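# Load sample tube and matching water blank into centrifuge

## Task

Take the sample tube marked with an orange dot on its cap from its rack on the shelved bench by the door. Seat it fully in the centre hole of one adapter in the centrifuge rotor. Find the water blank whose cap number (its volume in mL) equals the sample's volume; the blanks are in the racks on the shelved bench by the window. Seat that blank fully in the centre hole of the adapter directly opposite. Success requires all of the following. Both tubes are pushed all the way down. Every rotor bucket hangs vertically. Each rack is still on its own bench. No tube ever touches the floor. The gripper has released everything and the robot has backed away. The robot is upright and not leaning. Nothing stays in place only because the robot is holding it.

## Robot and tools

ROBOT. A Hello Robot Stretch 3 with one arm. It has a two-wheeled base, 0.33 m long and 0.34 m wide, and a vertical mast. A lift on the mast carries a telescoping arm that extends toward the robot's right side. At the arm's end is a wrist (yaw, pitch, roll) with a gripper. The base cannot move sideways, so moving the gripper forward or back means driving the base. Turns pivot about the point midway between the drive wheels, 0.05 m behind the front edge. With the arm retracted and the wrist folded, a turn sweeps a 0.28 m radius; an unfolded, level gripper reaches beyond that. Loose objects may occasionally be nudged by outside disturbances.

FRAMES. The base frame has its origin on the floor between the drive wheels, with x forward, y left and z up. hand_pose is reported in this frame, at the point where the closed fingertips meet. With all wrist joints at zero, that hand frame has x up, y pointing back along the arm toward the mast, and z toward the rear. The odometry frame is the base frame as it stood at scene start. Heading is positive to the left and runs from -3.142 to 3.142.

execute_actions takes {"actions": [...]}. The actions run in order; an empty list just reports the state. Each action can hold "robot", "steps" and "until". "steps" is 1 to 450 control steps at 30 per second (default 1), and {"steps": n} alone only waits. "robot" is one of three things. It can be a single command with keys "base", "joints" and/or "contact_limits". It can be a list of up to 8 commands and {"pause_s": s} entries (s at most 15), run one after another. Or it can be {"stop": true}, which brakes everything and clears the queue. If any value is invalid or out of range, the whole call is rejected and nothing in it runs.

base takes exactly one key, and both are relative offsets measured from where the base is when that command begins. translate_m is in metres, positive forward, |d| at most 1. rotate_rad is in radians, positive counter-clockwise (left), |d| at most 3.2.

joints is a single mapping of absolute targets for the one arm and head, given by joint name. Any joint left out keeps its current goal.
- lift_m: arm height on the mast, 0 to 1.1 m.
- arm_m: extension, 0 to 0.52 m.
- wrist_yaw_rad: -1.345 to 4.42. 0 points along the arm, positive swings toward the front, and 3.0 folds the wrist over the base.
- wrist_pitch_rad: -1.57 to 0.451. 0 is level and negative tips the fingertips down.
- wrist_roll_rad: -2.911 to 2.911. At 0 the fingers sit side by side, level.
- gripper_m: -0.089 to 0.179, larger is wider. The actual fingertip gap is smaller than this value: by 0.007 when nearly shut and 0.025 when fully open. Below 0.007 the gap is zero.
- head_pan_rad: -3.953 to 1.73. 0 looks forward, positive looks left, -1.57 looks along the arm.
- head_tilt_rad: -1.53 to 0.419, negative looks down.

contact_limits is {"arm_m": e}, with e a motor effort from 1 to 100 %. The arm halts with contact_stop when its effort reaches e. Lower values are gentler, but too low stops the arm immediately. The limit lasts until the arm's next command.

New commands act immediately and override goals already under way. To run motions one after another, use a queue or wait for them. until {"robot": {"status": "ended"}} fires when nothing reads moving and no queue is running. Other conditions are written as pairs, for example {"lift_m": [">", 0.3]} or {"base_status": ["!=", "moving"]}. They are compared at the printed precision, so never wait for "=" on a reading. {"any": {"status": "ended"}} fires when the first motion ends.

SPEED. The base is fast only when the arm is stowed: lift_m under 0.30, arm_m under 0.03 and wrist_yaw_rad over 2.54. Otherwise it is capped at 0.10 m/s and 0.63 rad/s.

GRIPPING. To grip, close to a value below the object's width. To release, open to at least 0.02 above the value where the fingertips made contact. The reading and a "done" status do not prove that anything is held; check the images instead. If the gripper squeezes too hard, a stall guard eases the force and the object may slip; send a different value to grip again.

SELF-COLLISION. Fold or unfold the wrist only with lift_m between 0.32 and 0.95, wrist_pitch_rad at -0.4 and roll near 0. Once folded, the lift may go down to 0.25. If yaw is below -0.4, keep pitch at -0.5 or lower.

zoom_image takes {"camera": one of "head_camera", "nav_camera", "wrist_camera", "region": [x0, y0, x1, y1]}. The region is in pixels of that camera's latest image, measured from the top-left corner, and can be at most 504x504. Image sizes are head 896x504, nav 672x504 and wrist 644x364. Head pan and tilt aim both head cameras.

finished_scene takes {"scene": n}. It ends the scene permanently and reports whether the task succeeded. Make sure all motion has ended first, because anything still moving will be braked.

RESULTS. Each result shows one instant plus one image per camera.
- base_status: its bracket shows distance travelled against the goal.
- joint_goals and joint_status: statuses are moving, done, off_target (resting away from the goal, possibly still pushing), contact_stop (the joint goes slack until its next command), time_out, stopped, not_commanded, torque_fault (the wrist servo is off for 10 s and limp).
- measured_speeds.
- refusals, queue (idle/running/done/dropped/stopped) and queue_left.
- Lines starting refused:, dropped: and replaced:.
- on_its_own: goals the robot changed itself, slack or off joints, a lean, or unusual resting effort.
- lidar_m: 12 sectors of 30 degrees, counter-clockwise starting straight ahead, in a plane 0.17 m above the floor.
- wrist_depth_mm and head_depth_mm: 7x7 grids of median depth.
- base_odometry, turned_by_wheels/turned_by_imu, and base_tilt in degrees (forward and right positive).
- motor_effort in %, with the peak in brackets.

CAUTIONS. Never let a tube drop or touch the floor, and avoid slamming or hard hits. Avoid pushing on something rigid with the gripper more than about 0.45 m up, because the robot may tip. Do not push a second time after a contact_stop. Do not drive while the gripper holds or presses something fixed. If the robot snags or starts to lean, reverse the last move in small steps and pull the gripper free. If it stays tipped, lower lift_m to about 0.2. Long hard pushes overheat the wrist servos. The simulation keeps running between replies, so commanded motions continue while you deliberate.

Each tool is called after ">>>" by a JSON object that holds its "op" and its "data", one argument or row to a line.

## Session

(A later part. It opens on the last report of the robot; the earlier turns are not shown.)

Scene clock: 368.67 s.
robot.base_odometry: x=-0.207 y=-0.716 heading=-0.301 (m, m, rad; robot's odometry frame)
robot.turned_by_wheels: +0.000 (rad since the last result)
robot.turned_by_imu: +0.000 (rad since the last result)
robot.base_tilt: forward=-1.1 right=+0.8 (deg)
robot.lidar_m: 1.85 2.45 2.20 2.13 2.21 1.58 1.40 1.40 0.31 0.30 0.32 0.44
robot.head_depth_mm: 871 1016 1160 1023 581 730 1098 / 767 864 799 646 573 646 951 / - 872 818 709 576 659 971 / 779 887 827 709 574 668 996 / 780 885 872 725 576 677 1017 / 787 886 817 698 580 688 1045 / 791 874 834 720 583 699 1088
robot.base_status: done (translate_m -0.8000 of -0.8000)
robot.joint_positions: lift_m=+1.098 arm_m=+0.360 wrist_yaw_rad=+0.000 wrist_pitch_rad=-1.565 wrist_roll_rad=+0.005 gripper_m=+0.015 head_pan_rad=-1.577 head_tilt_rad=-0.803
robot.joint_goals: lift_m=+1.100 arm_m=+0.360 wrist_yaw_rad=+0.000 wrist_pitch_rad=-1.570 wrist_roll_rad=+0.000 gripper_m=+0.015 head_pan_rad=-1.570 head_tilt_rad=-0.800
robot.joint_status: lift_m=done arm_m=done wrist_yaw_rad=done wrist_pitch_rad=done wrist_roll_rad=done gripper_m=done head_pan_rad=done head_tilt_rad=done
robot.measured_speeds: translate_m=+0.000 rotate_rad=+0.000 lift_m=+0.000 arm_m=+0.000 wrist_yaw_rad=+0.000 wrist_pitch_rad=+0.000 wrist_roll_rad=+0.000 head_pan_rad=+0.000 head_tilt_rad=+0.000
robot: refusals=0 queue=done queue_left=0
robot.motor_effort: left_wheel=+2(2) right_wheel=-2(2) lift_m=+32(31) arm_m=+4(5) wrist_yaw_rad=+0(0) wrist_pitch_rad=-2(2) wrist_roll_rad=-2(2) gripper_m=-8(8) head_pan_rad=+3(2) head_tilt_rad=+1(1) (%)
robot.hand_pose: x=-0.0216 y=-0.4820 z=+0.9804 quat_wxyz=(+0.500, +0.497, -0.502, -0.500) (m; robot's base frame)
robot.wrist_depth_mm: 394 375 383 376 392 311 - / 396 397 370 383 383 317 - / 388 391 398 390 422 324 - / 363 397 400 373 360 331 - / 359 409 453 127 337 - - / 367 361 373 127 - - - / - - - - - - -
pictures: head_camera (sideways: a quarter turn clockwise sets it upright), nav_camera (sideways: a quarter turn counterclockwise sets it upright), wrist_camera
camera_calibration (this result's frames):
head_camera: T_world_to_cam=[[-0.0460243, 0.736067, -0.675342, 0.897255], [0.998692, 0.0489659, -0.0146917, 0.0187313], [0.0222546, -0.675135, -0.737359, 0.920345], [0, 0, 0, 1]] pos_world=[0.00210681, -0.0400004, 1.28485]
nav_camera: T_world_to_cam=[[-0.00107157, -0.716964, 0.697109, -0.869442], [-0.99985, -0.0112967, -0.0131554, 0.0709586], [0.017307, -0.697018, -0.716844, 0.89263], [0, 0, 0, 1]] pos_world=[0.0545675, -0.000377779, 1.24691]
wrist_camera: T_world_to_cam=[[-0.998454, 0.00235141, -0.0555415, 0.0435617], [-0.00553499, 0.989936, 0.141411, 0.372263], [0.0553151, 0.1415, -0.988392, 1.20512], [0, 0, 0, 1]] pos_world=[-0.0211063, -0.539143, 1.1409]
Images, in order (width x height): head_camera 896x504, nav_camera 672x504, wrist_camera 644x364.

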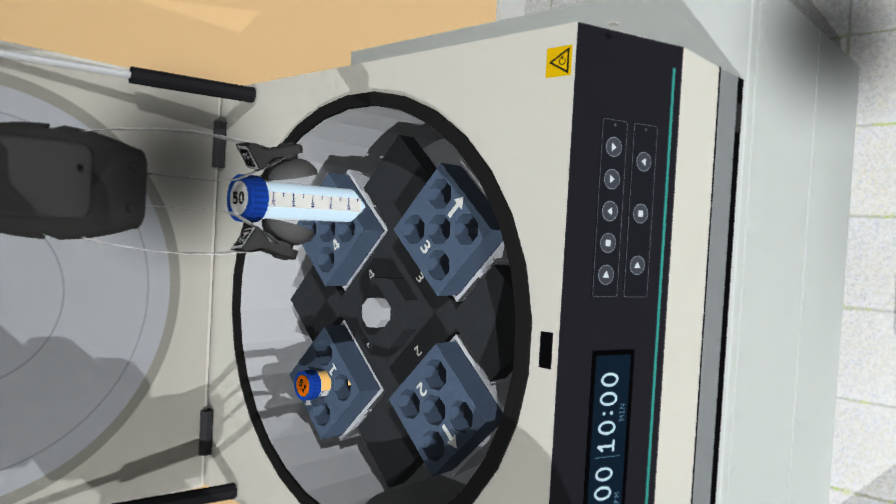

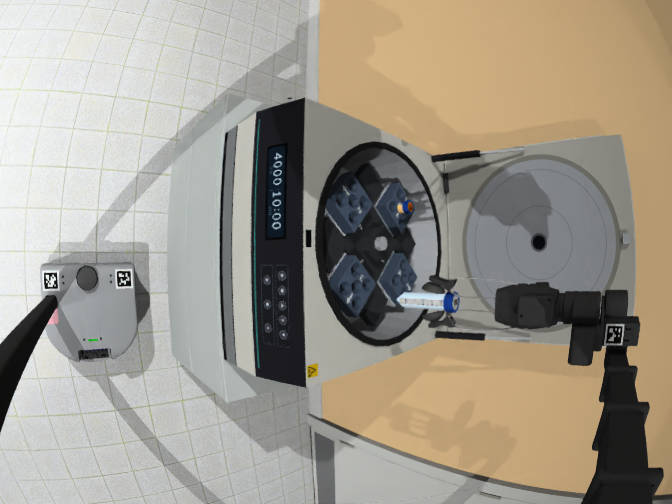

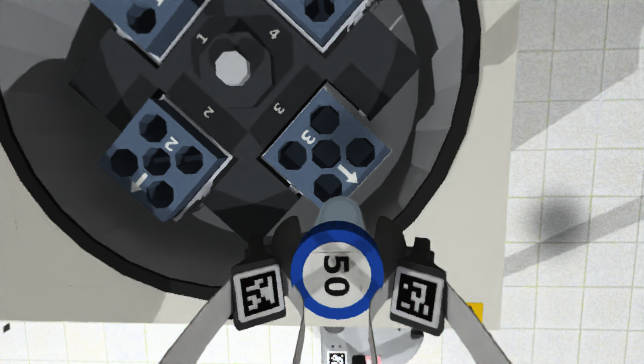

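>>> {"op": "execute_actions", "data": {
  "actions": [
    {"robot":[{"base":{"translate_m":0.016},"joints":{"arm_m":0.396,"head_tilt_rad":-0.95}},{"joints":{"lift_m":1.01}}],"steps":450,"until":{"robot":{"status":"ended"}}}
  ]
}}

Scene clock: 374.77 s.
robot.base_odometry: x=-0.192 y=-0.721 heading=-0.301 (m, m, rad; robot's odometry frame)
robot.turned_by_wheels: +0.000 (rad since the last result)
robot.turned_by_imu: +0.001 (rad since the last result)
robot.base_tilt: forward=-1.1 right=+0.7 (deg)
robot.lidar_m: 1.84 2.44 2.20 2.13 2.21 1.70 1.41 0.43 0.31 0.30 0.32 0.44
robot.head_depth_mm: 901 1047 687 577 733 943 1117 / 819 789 748 578 629 957 1133 / - 822 705 583 639 979 1146 / 830 848 727 582 648 1002 1148 / 834 846 729 579 658 1026 1122 / 839 811 712 586 671 1051 1118 / 823 795 754 588 678 1081 1106
robot.base_status: done (translate_m +0.0160 of +0.0160)
robot.joint_positions: lift_m=+1.011 arm_m=+0.396 wrist_yaw_rad=+0.000 wrist_pitch_rad=-1.565 wrist_roll_rad=+0.005 gripper_m=+0.015 head_pan_rad=-1.577 head_tilt_rad=-0.938
robot.joint_goals: lift_m=+1.010 arm_m=+0.396 wrist_yaw_rad=+0.000 wrist_pitch_rad=-1.570 wrist_roll_rad=+0.000 gripper_m=+0.015 head_pan_rad=-1.570 head_tilt_rad=-0.950
robot.joint_status: lift_m=done arm_m=done wrist_yaw_rad=done wrist_pitch_rad=done wrist_roll_rad=done gripper_m=done head_pan_rad=done head_tilt_rad=done
robot.measured_speeds: translate_m=+0.000 rotate_rad=+0.000 lift_m=+0.000 arm_m=+0.000 wrist_yaw_rad=+0.000 wrist_pitch_rad=+0.000 wrist_roll_rad=+0.000 head_pan_rad=+0.000 head_tilt_rad=+0.000
robot: refusals=0 queue=done queue_left=0
robot.motor_effort: left_wheel=+2(6) right_wheel=-1(4) lift_m=+12(30) arm_m=+4(5) wrist_yaw_rad=+0(0) wrist_pitch_rad=-2(2) wrist_roll_rad=-2(2) gripper_m=-8(8) head_pan_rad=+3(3) head_tilt_rad=-3(12) (%)
robot.hand_pose: x=-0.0216 y=-0.5180 z=+0.8928 quat_wxyz=(+0.500, +0.497, -0.502, -0.500) (m; robot's base frame)
robot.wrist_depth_mm: 326 288 295 294 338 258 226 / 313 305 281 301 296 267 230 / 317 314 289 305 303 264 236 / 339 295 316 283 357 246 - / 316 302 322 127 299 245 - / 303 343 391 128 - 250 - / 273 300 311 293 260 256 -
pictures: head_camera (sideways: a quarter turn clockwise sets it upright), nav_camera (sideways: a quarter turn counterclockwise sets it upright), wrist_camera
camera_calibration (this result's frames):
head_camera: T_world_to_cam=[[-0.0455246, 0.820067, -0.570454, 0.760591], [0.998701, 0.0504445, -0.00718296, 0.00895376], [0.0228858, -0.57004, -0.821298, 1.02948], [0, 0, 0, 1]] pos_world=[0.00212288, -0.0373394, 1.27946]
nav_camera: T_world_to_cam=[[-0.0015899, -0.804056, 0.594551, -0.735806], [-0.999838, -0.00937797, -0.0153562, 0.0738212], [0.0179229, -0.594479, -0.803911, 1.00584], [0, 0, 0, 1]] pos_world=[0.0546118, 0.00701606, 1.24722]
wrist_camera: T_world_to_cam=[[-0.998454, 0.00235189, -0.0555415, 0.0387862], [-0.00553451, 0.989936, 0.141411, 0.420279], [0.0553151, 0.1415, -0.988392, 1.12372], [0, 0, 0, 1]] pos_world=[-0.0211063, -0.575146, 1.05339]
Images, in order (width x height): head_camera 896x504, nav_camera 672x504, wrist_camera 644x364.

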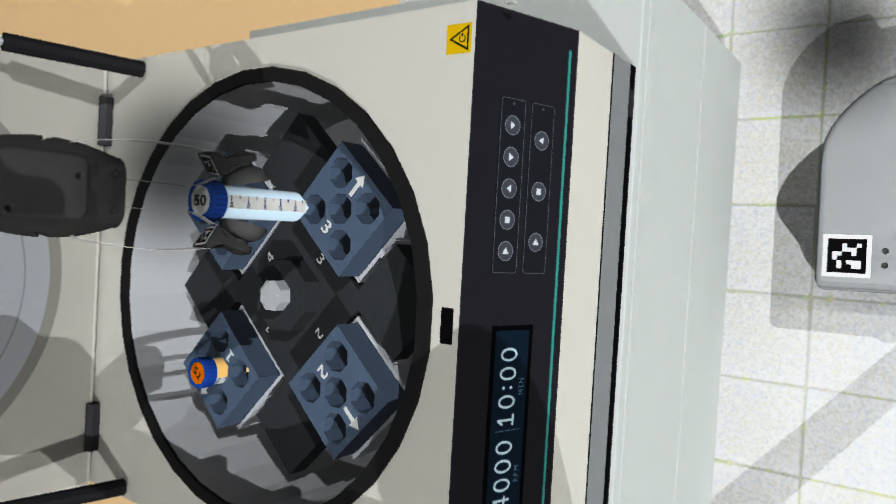

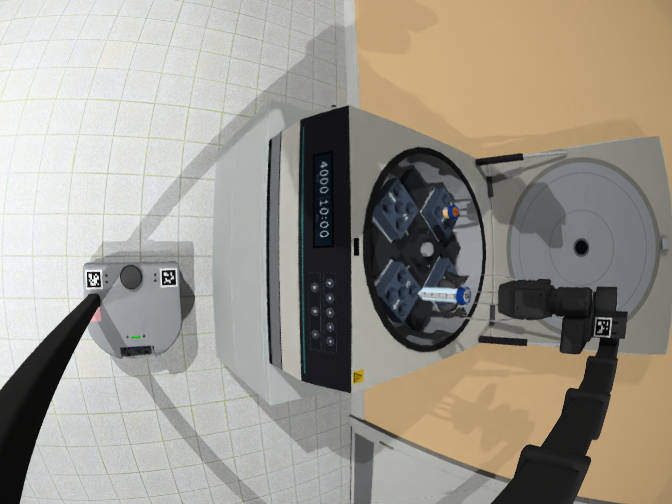

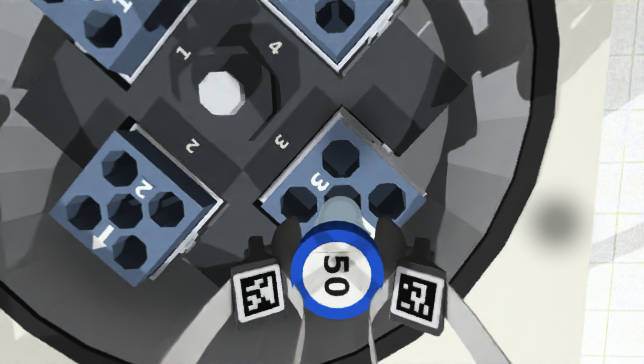

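>>> {"op": "execute_actions", "data": {
  "actions": [
    {"robot":{"joints":{"lift_m":0.95}},"steps":450,"until":{"robot":{"status":"ended"}}}
  ]
}}

Scene clock: 378.30 s.
robot.base_odometry: x=-0.192 y=-0.721 heading=-0.301 (m, m, rad; robot's odometry frame)
robot.turned_by_wheels: +0.000 (rad since the last result)
robot.turned_by_imu: +0.001 (rad since the last result)
robot.base_tilt: forward=-1.2 right=+0.7 (deg)
robot.lidar_m: 1.84 2.44 2.20 2.13 2.21 1.70 1.41 0.42 0.31 0.30 0.32 0.44
robot.head_depth_mm: 902 1048 687 575 734 943 1116 / 836 790 750 578 629 957 1128 / - 808 691 583 639 980 1150 / 829 844 707 582 649 1002 1145 / 833 846 728 580 660 1027 1114 / 838 813 712 584 669 1051 1113 / 826 795 754 587 680 1082 1113
robot.base_status: done (translate_m +0.0160 of +0.0160)
robot.joint_positions: lift_m=+0.951 arm_m=+0.396 wrist_yaw_rad=+0.000 wrist_pitch_rad=-1.565 wrist_roll_rad=+0.005 gripper_m=+0.015 head_pan_rad=-1.577 head_tilt_rad=-0.938
robot.joint_goals: lift_m=+0.950 arm_m=+0.396 wrist_yaw_rad=+0.000 wrist_pitch_rad=-1.570 wrist_roll_rad=+0.000 gripper_m=+0.015 head_pan_rad=-1.570 head_tilt_rad=-0.950
robot.joint_status: lift_m=done arm_m=done wrist_yaw_rad=done wrist_pitch_rad=done wrist_roll_rad=done gripper_m=done head_pan_rad=done head_tilt_rad=done
robot.measured_speeds: translate_m=+0.000 rotate_rad=+0.000 lift_m=+0.000 arm_m=+0.000 wrist_yaw_rad=+0.000 wrist_pitch_rad=+0.000 wrist_roll_rad=+0.000 head_pan_rad=+0.000 head_tilt_rad=+0.000
robot: refusals=0 queue=done queue_left=0
robot.motor_effort: left_wheel=+2(2) right_wheel=-2(2) lift_m=+12(13) arm_m=+4(4) wrist_yaw_rad=+0(1) wrist_pitch_rad=-2(2) wrist_roll_rad=-2(2) gripper_m=-8(7) head_pan_rad=+3(2) head_tilt_rad=-4(4) (%)
robot.hand_pose: x=-0.0216 y=-0.5181 z=+0.8328 quat_wxyz=(+0.500, +0.497, -0.502, -0.500) (m; robot's base frame)
robot.wrist_depth_mm: 227 241 239 237 234 254 172 / 251 245 224 240 237 236 172 / 253 252 234 244 243 264 176 / 233 250 253 224 250 247 178 / 240 243 258 128 251 221 182 / 251 266 265 127 - 195 187 / 266 301 297 294 230 192 190
pictures: head_camera (sideways: a quarter turn clockwise sets it upright), nav_camera (sideways: a quarter turn counterclockwise sets it upright), wrist_camera
camera_calibration (this result's frames):
head_camera: T_world_to_cam=[[-0.0455246, 0.820067, -0.570454, 0.76059], [0.998701, 0.0504445, -0.00718293, 0.00895371], [0.0228858, -0.57004, -0.821298, 1.02948], [0, 0, 0, 1]] pos_world=[0.00212288, -0.0373394, 1.27946]
nav_camera: T_world_to_cam=[[-0.0015899, -0.804057, 0.594551, -0.735806], [-0.999838, -0.00937796, -0.0153562, 0.0738213], [0.0179229, -0.594479, -0.803911, 1.00584], [0, 0, 0, 1]] pos_world=[0.0546118, 0.0070161, 1.24722]
wrist_camera: T_world_to_cam=[[-0.998454, 0.00235356, -0.0555415, 0.0354546], [-0.00553286, 0.989936, 0.141411, 0.42877], [0.0553154, 0.141499, -0.988392, 1.06441], [0, 0, 0, 1]] pos_world=[-0.0211064, -0.575152, 0.993395]
Images, in order (width x height): head_camera 896x504, nav_camera 672x504, wrist_camera 644x364.

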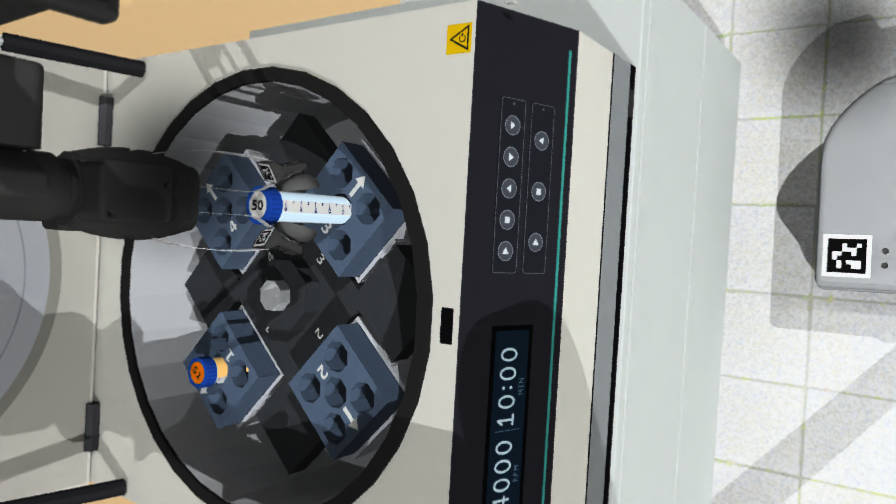

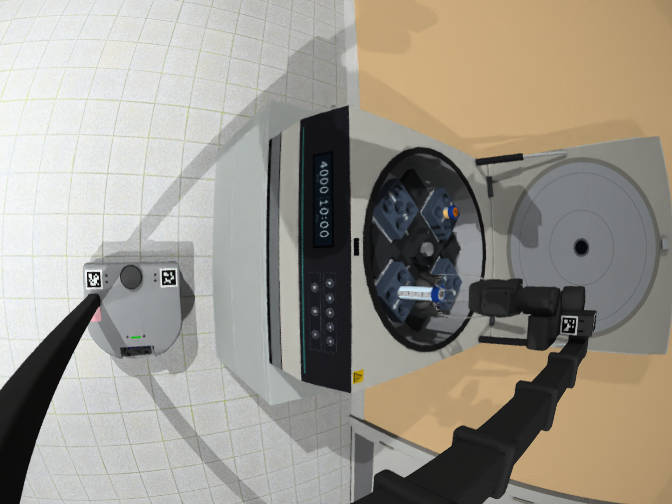

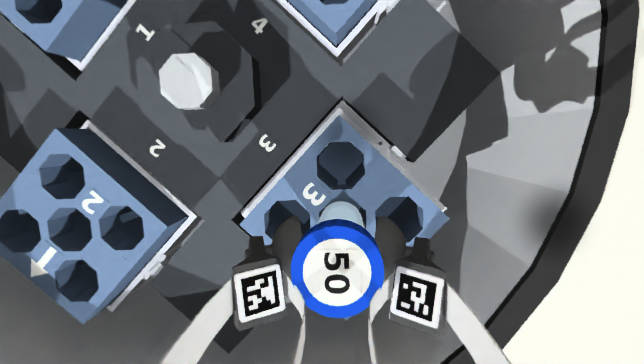

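>>> {"op": "execute_actions", "data": {
  "actions": [
    {"robot":[{"joints":{"lift_m":0.90}},{"joints":{"gripper_m":0.07}},{"pause_s":1},{"joints":{"lift_m":0.98}}],"steps":450,"until":{"robot":{"status":"ended"}}}
  ]
}}

Scene clock: 380.97 s.
robot.base_odometry: x=-0.192 y=-0.721 heading=-0.301 (m, m, rad; robot's odometry frame)
robot.turned_by_wheels: +0.000 (rad since the last result)
robot.turned_by_imu: +0.000 (rad since the last result)
robot.base_tilt: forward=-1.2 right=+0.6 (deg)
robot.lidar_m: 1.84 2.44 2.20 2.13 2.21 1.70 1.41 0.43 0.31 0.30 0.32 0.44
robot.head_depth_mm: - 791 675 575 749 948 1119 / - 793 746 578 631 960 1134 / - 804 701 583 641 983 1152 / 825 842 727 583 651 1004 1148 / 834 845 728 582 661 1029 1120 / 839 820 715 585 672 1060 1114 / 825 794 755 589 682 1088 1113
robot.base_status: done (translate_m +0.0160 of +0.0160)
robot.joint_positions: lift_m=+0.904 arm_m=+0.396 wrist_yaw_rad=+0.000 wrist_pitch_rad=-1.575 wrist_roll_rad=+0.005 gripper_m=+0.015 head_pan_rad=-1.577 head_tilt_rad=-0.938
robot.joint_goals: lift_m=+0.904 arm_m=+0.396 wrist_yaw_rad=+0.000 wrist_pitch_rad=-1.570 wrist_roll_rad=+0.000 gripper_m=+0.015 head_pan_rad=-1.570 head_tilt_rad=-0.950
robot.joint_status: lift_m=contact_stop arm_m=done wrist_yaw_rad=done wrist_pitch_rad=done wrist_roll_rad=done gripper_m=done head_pan_rad=done head_tilt_rad=done
robot.measured_speeds: translate_m=+0.000 rotate_rad=+0.000 lift_m=+0.003 arm_m=+0.000 wrist_yaw_rad=+0.000 wrist_pitch_rad=-0.048 wrist_roll_rad=+0.000 head_pan_rad=+0.000 head_tilt_rad=+0.000
robot: refusals=0 queue=dropped queue_left=0
robot.on_its_own: lift_m is slack since a contact_stop, until your next command for it
robot.motor_effort: left_wheel=+0(2) right_wheel=+4(4) lift_m=+14(14) arm_m=+5(4) wrist_yaw_rad=+0(1) wrist_pitch_rad=+3(2) wrist_roll_rad=-2(2) gripper_m=-8(8) head_pan_rad=+2(3) head_tilt_rad=-4(3) (%)
robot.hand_pose: x=-0.0216 y=-0.5154 z=+0.7866 quat_wxyz=(+0.498, +0.500, -0.500, -0.503) (m; robot's base frame)
robot.wrist_depth_mm: 202 179 195 194 191 191 172 / 205 169 182 198 195 194 172 / 209 187 204 201 198 248 168 / 188 212 209 180 178 244 162 / 194 213 214 129 180 211 152 / 194 221 217 126 - 193 142 / 240 273 224 247 221 164 143
pictures: head_camera (sideways: a quarter turn clockwise sets it upright), nav_camera (sideways: a quarter turn counterclockwise sets it upright), wrist_camera
dropped: robot: command 0 of its queue: lift_m: contact_stop
camera_calibration (this result's frames):
head_camera: T_world_to_cam=[[-0.0455245, 0.820255, -0.570183, 0.760237], [0.998701, 0.0504482, -0.00716429, 0.00892945], [0.0228882, -0.569768, -0.821487, 1.02973], [0, 0, 0, 1]] pos_world=[0.00212297, -0.037332, 1.27945]
nav_camera: T_world_to_cam=[[-0.00159002, -0.804253, 0.594285, -0.73546], [-0.999838, -0.0093742, -0.0153613, 0.0738279], [0.0179253, -0.594213, -0.804108, 1.0061], [0, 0, 0, 1]] pos_world=[0.0546119, 0.00703422, 1.24722]
wrist_camera: T_world_to_cam=[[-0.998454, 0.00279224, -0.0555174, 0.0330845], [-0.00566652, 0.988422, 0.151622, 0.423879], [0.055298, 0.151702, -0.986878, 1.02239], [0, 0, 0, 1]] pos_world=[-0.0211009, -0.574162, 0.946542]
Images, in order (width x height): head_camera 896x504, nav_camera 672x504, wrist_camera 644x364.

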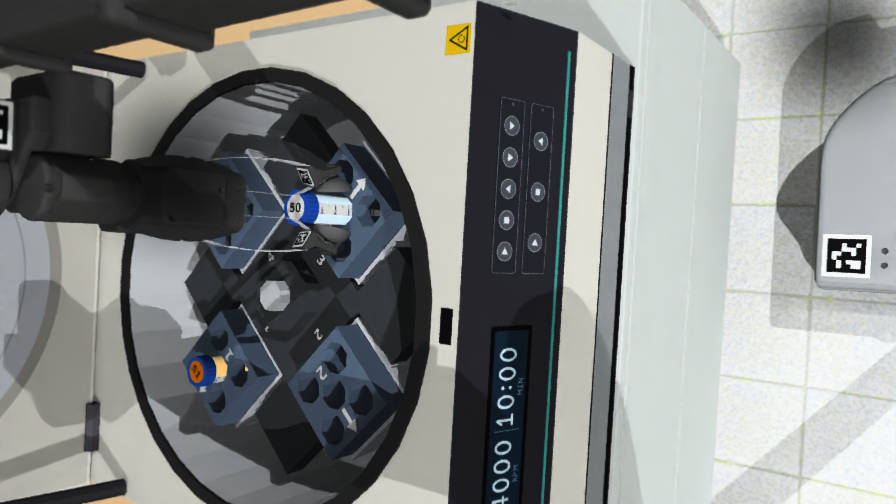

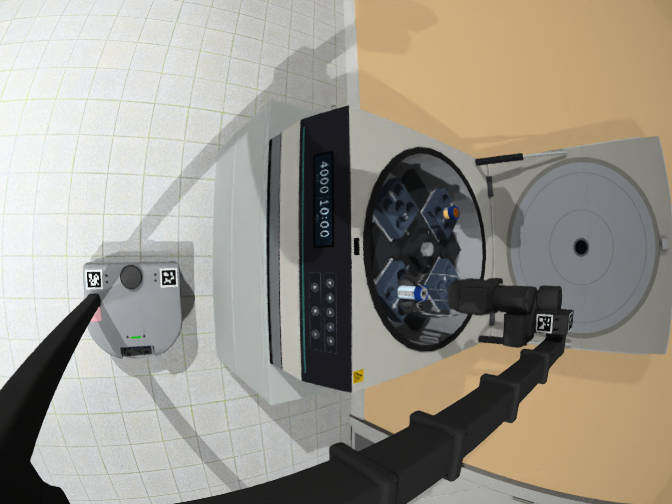

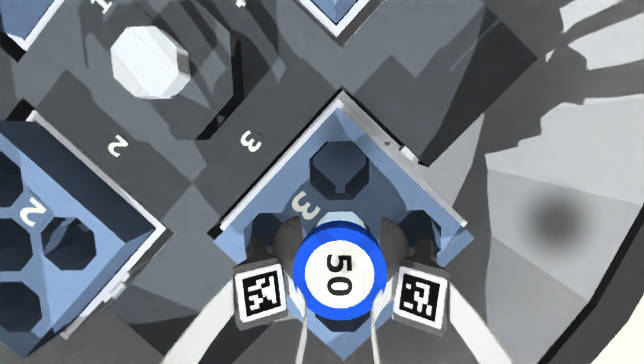

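Pads touched the adapter; release.

>>> {"op": "execute_actions", "data": {
  "actions": [
    {"robot":[{"joints":{"lift_m":0.912,"gripper_m":0.07}},{"pause_s":1},{"joints":{"lift_m":1.0,"head_tilt_rad":-0.9,"head_pan_rad":-1.4}}],"steps":450,"until":{"robot":{"status":"ended"}}}
  ]
}}

>>> {"op": "zoom_image", "data": {
  "camera": "head_camera",
  "region": [100,50,500,400]
}}

Scene clock: 388.33 s.
robot.base_odometry: x=-0.192 y=-0.721 heading=-0.301 (m, m, rad; robot's odometry frame)
robot.turned_by_wheels: +0.000 (rad since the last result)
robot.turned_by_imu: +0.001 (rad since the last result)
robot.base_tilt: forward=-1.2 right=+0.6 (deg)
robot.lidar_m: 1.84 2.44 2.20 2.13 2.21 1.70 1.41 0.42 0.31 0.30 0.32 0.44
robot.head_depth_mm: - 815 777 592 571 719 1100 / 784 856 767 584 587 768 1109 / 814 874 743 583 604 827 1121 / 832 858 762 582 623 896 1137 / 856 847 767 594 647 970 1121 / 992 831 759 602 687 1069 1120 / 1027 1211 679 611 729 1184 1114
robot.base_status: done (translate_m +0.0160 of +0.0160)
robot.joint_positions: lift_m=+0.999 arm_m=+0.396 wrist_yaw_rad=+0.000 wrist_pitch_rad=-1.571 wrist_roll_rad=+0.005 gripper_m=+0.070 head_pan_rad=-1.407 head_tilt_rad=-0.903
robot.joint_goals: lift_m=+1.000 arm_m=+0.396 wrist_yaw_rad=+0.000 wrist_pitch_rad=-1.570 wrist_roll_rad=+0.000 gripper_m=+0.070 head_pan_rad=-1.400 head_tilt_rad=-0.900
robot.joint_status: lift_m=done arm_m=done wrist_yaw_rad=done wrist_pitch_rad=done wrist_roll_rad=done gripper_m=done head_pan_rad=done head_tilt_rad=done
robot.measured_speeds: translate_m=+0.000 rotate_rad=+0.000 lift_m=+0.000 arm_m=+0.000 wrist_yaw_rad=+0.000 wrist_pitch_rad=+0.000 wrist_roll_rad=+0.000 head_pan_rad=+0.000 head_tilt_rad=+0.000
robot: refusals=0 queue=done queue_left=0
robot.motor_effort: left_wheel=+1(1) right_wheel=-1(3) lift_m=+32(33) arm_m=+4(4) wrist_yaw_rad=+0(1) wrist_pitch_rad=+0(4) wrist_roll_rad=-2(2) gripper_m=+0(80) head_pan_rad=+4(15) head_tilt_rad=+1(6) (%)
robot.hand_pose: x=-0.0216 y=-0.5163 z=+0.8819 quat_wxyz=(+0.499, +0.499, -0.501, -0.502) (m; robot's base frame)
robot.wrist_depth_mm: 298 288 284 285 309 258 215 / 301 297 270 287 284 268 220 / 307 300 294 295 291 262 223 / 327 289 304 273 357 244 229 / 310 288 310 280 310 234 234 / 301 339 - 370 317 241 240 / 267 296 305 295 249 244 -
pictures: head_camera (sideways: a quarter turn clockwise sets it upright), nav_camera (sideways: a quarter turn counterclockwise sets it upright), wrist_camera
camera_calibration (this result's frames):
head_camera: T_world_to_cam=[[-0.179939, 0.780227, -0.599056, 0.798673], [0.9759, 0.218024, -0.00917134, 0.0116819], [0.123453, -0.586269, -0.800655, 1.00203], [0, 0, 0, 1]] pos_world=[0.00860828, -0.0382328, 1.28084]
nav_camera: T_world_to_cam=[[0.130661, -0.77157, 0.622582, -0.773134], [-0.98382, -0.17855, -0.0148041, 0.0730054], [0.122584, -0.610574, -0.782415, 0.977256], [0, 0, 0, 1]] pos_world=[0.0530464, 0.0131954, 1.24704]
wrist_camera: T_world_to_cam=[[-0.998454, 0.00259299, -0.0555266, 0.0382862], [-0.00566363, 0.988968, 0.148024, 0.413798], [0.0552978, 0.148109, -0.987424, 1.11526], [0, 0, 0, 1]] pos_world=[-0.021101, -0.574513, 1.04211]
Images, in order (width x height): head_camera 896x504, nav_camera 672x504, wrist_camera 644x364.

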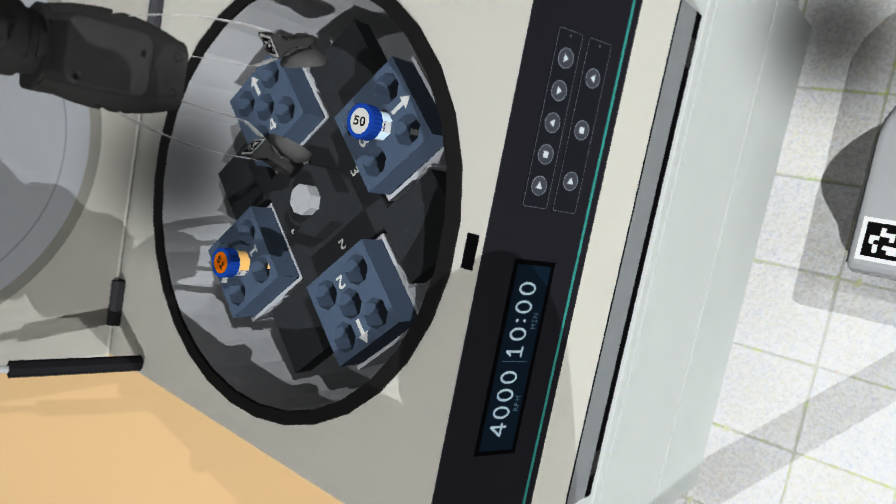

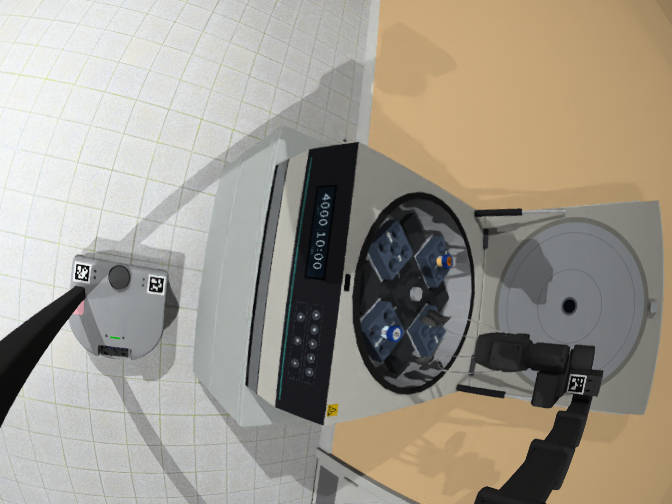

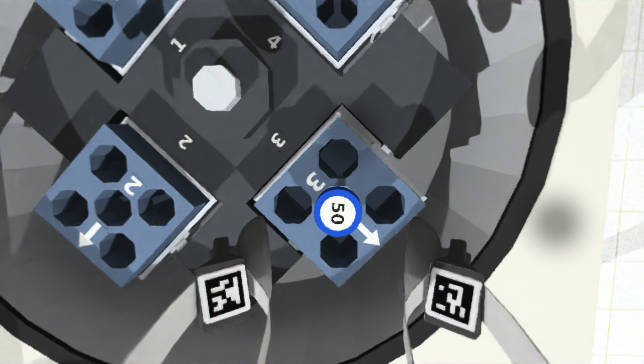

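Region (100, 50, 500, 400) of head_camera's 896x504 image, scaled by 1.260, with more detail than that image has; it fills the top 441 rows of this view, and the rest is white.

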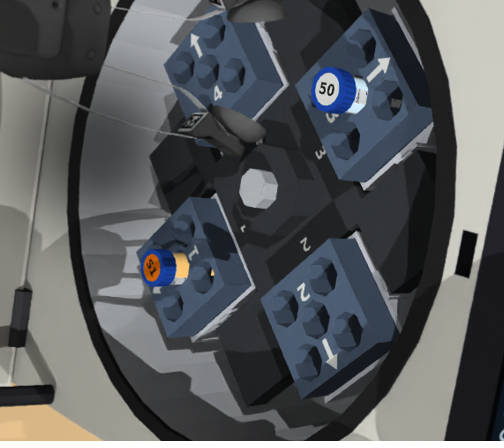

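>>> {"op": "execute_actions", "data": {
  "actions": [
    {"robot":[{"joints":{"lift_m":1.05}},{"joints":{"arm_m":0.0}}],"steps":450,"until":{"robot":{"status":"ended"}}}
  ]
}}

>>> {"op": "finished_scene", "data": {
  "scene": 1
}}

Scene clock: 401.00 s.
robot.base_odometry: x=-0.192 y=-0.721 heading=-0.301 (m, m, rad; robot's odometry frame)
robot.turned_by_wheels: +0.000 (rad since the last result)
robot.turned_by_imu: +0.001 (rad since the last result)
robot.base_tilt: forward=-1.3 right=+0.7 (deg)
robot.lidar_m: 1.84 2.45 2.21 2.13 2.21 1.70 1.41 0.42 0.31 0.30 0.32 0.44
robot.head_depth_mm: 770 841 - - - - 1094 / 794 862 776 - - - 1112 / 815 877 746 584 588 853 1124 / 833 860 763 585 621 816 1140 / 851 842 771 595 649 971 1128 / 989 832 756 602 687 1065 1122 / 1032 1210 679 608 732 1182 1121
robot.base_status: done (translate_m +0.0160 of +0.0160)
robot.joint_positions: lift_m=+1.049 arm_m=+0.000 wrist_yaw_rad=+0.000 wrist_pitch_rad=-1.571 wrist_roll_rad=+0.004 gripper_m=+0.070 head_pan_rad=-1.407 head_tilt_rad=-0.902
robot.joint_goals: lift_m=+1.050 arm_m=+0.000 wrist_yaw_rad=+0.000 wrist_pitch_rad=-1.570 wrist_roll_rad=+0.000 gripper_m=+0.070 head_pan_rad=-1.400 head_tilt_rad=-0.900
robot.joint_status: lift_m=done arm_m=done wrist_yaw_rad=done wrist_pitch_rad=done wrist_roll_rad=done gripper_m=done head_pan_rad=done head_tilt_rad=done
robot.measured_speeds: translate_m=+0.000 rotate_rad=+0.000 lift_m=+0.000 arm_m=+0.000 wrist_yaw_rad=+0.000 wrist_pitch_rad=+0.000 wrist_roll_rad=+0.000 head_pan_rad=+0.000 head_tilt_rad=+0.000
robot: refusals=0 queue=done queue_left=0
robot.motor_effort: left_wheel=+1(2) right_wheel=-1(1) lift_m=+31(32) arm_m=-5(6) wrist_yaw_rad=+0(0) wrist_pitch_rad=+0(0) wrist_roll_rad=-2(2) gripper_m=+0(0) head_pan_rad=+2(3) head_tilt_rad=+1(0) (%)
robot.hand_pose: x=-0.0216 y=-0.1212 z=+0.9319 quat_wxyz=(+0.499, +0.499, -0.501, -0.501) (m; robot's base frame)
robot.wrist_depth_mm: 406 414 412 415 421 504 - / - 748 754 761 770 - - / - - - - - - - / - - - - - - - / - - - - - - - / - - - - - - - / - - - - - - -
pictures: head_camera (sideways: a quarter turn clockwise sets it upright), nav_camera (sideways: a quarter turn counterclockwise sets it upright), wrist_camera
camera_calibration (this result's frames):
head_camera: T_world_to_cam=[[-0.180204, 0.779842, -0.599477, 0.799224], [0.975812, 0.218416, -0.00920096, 0.011721], [0.12376, -0.586635, -0.800339, 1.00162], [0, 0, 0, 1]] pos_world=[0.00862563, -0.0382427, 1.28086]
nav_camera: T_world_to_cam=[[0.130921, -0.771192, 0.622995, -0.773673], [-0.983746, -0.178957, -0.0147957, 0.0729941], [0.1229, -0.610931, -0.782086, 0.976827], [0, 0, 0, 1]] pos_world=[0.0530458, 0.013186, 1.24704]
wrist_camera: T_world_to_cam=[[-0.998455, 0.00192, -0.0555279, 0.0399457], [-0.00630296, 0.989037, 0.147533, 0.016101], [0.0552024, 0.147655, -0.987497, 1.10612], [0, 0, 0, 1]] pos_world=[-0.0210752, -0.179326, 1.09214]
Images, in order (width x height): head_camera 896x504, nav_camera 672x504, wrist_camera 644x364.

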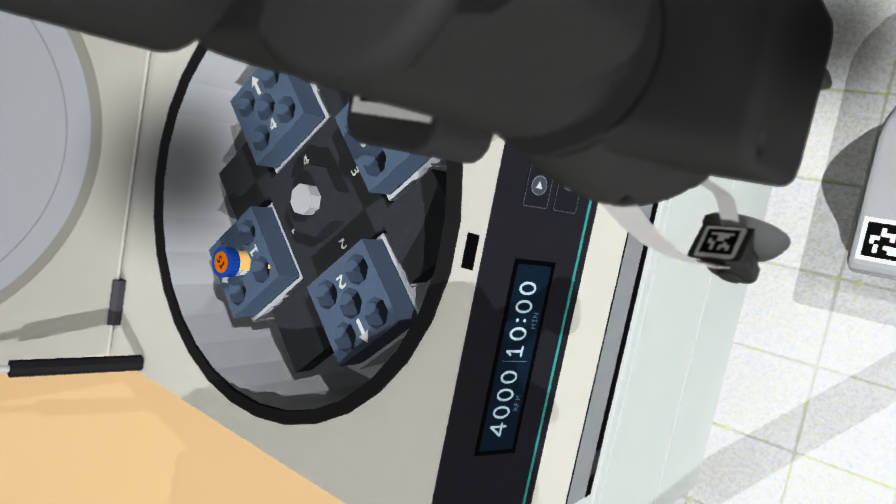

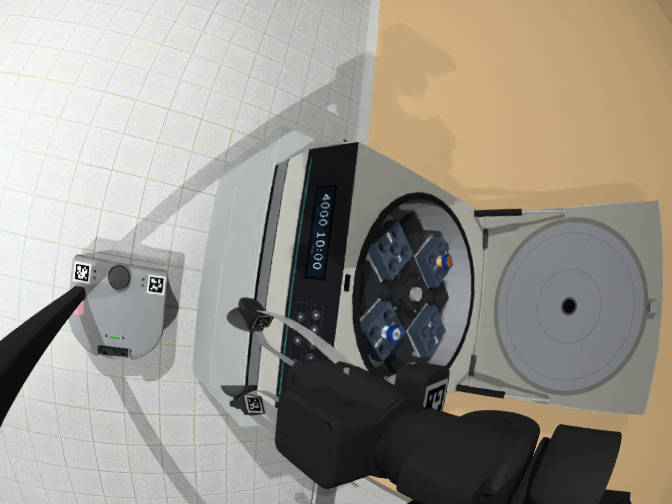

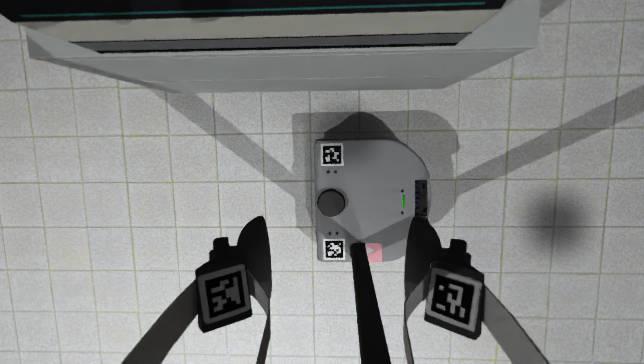

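The scene is finished: the task was done.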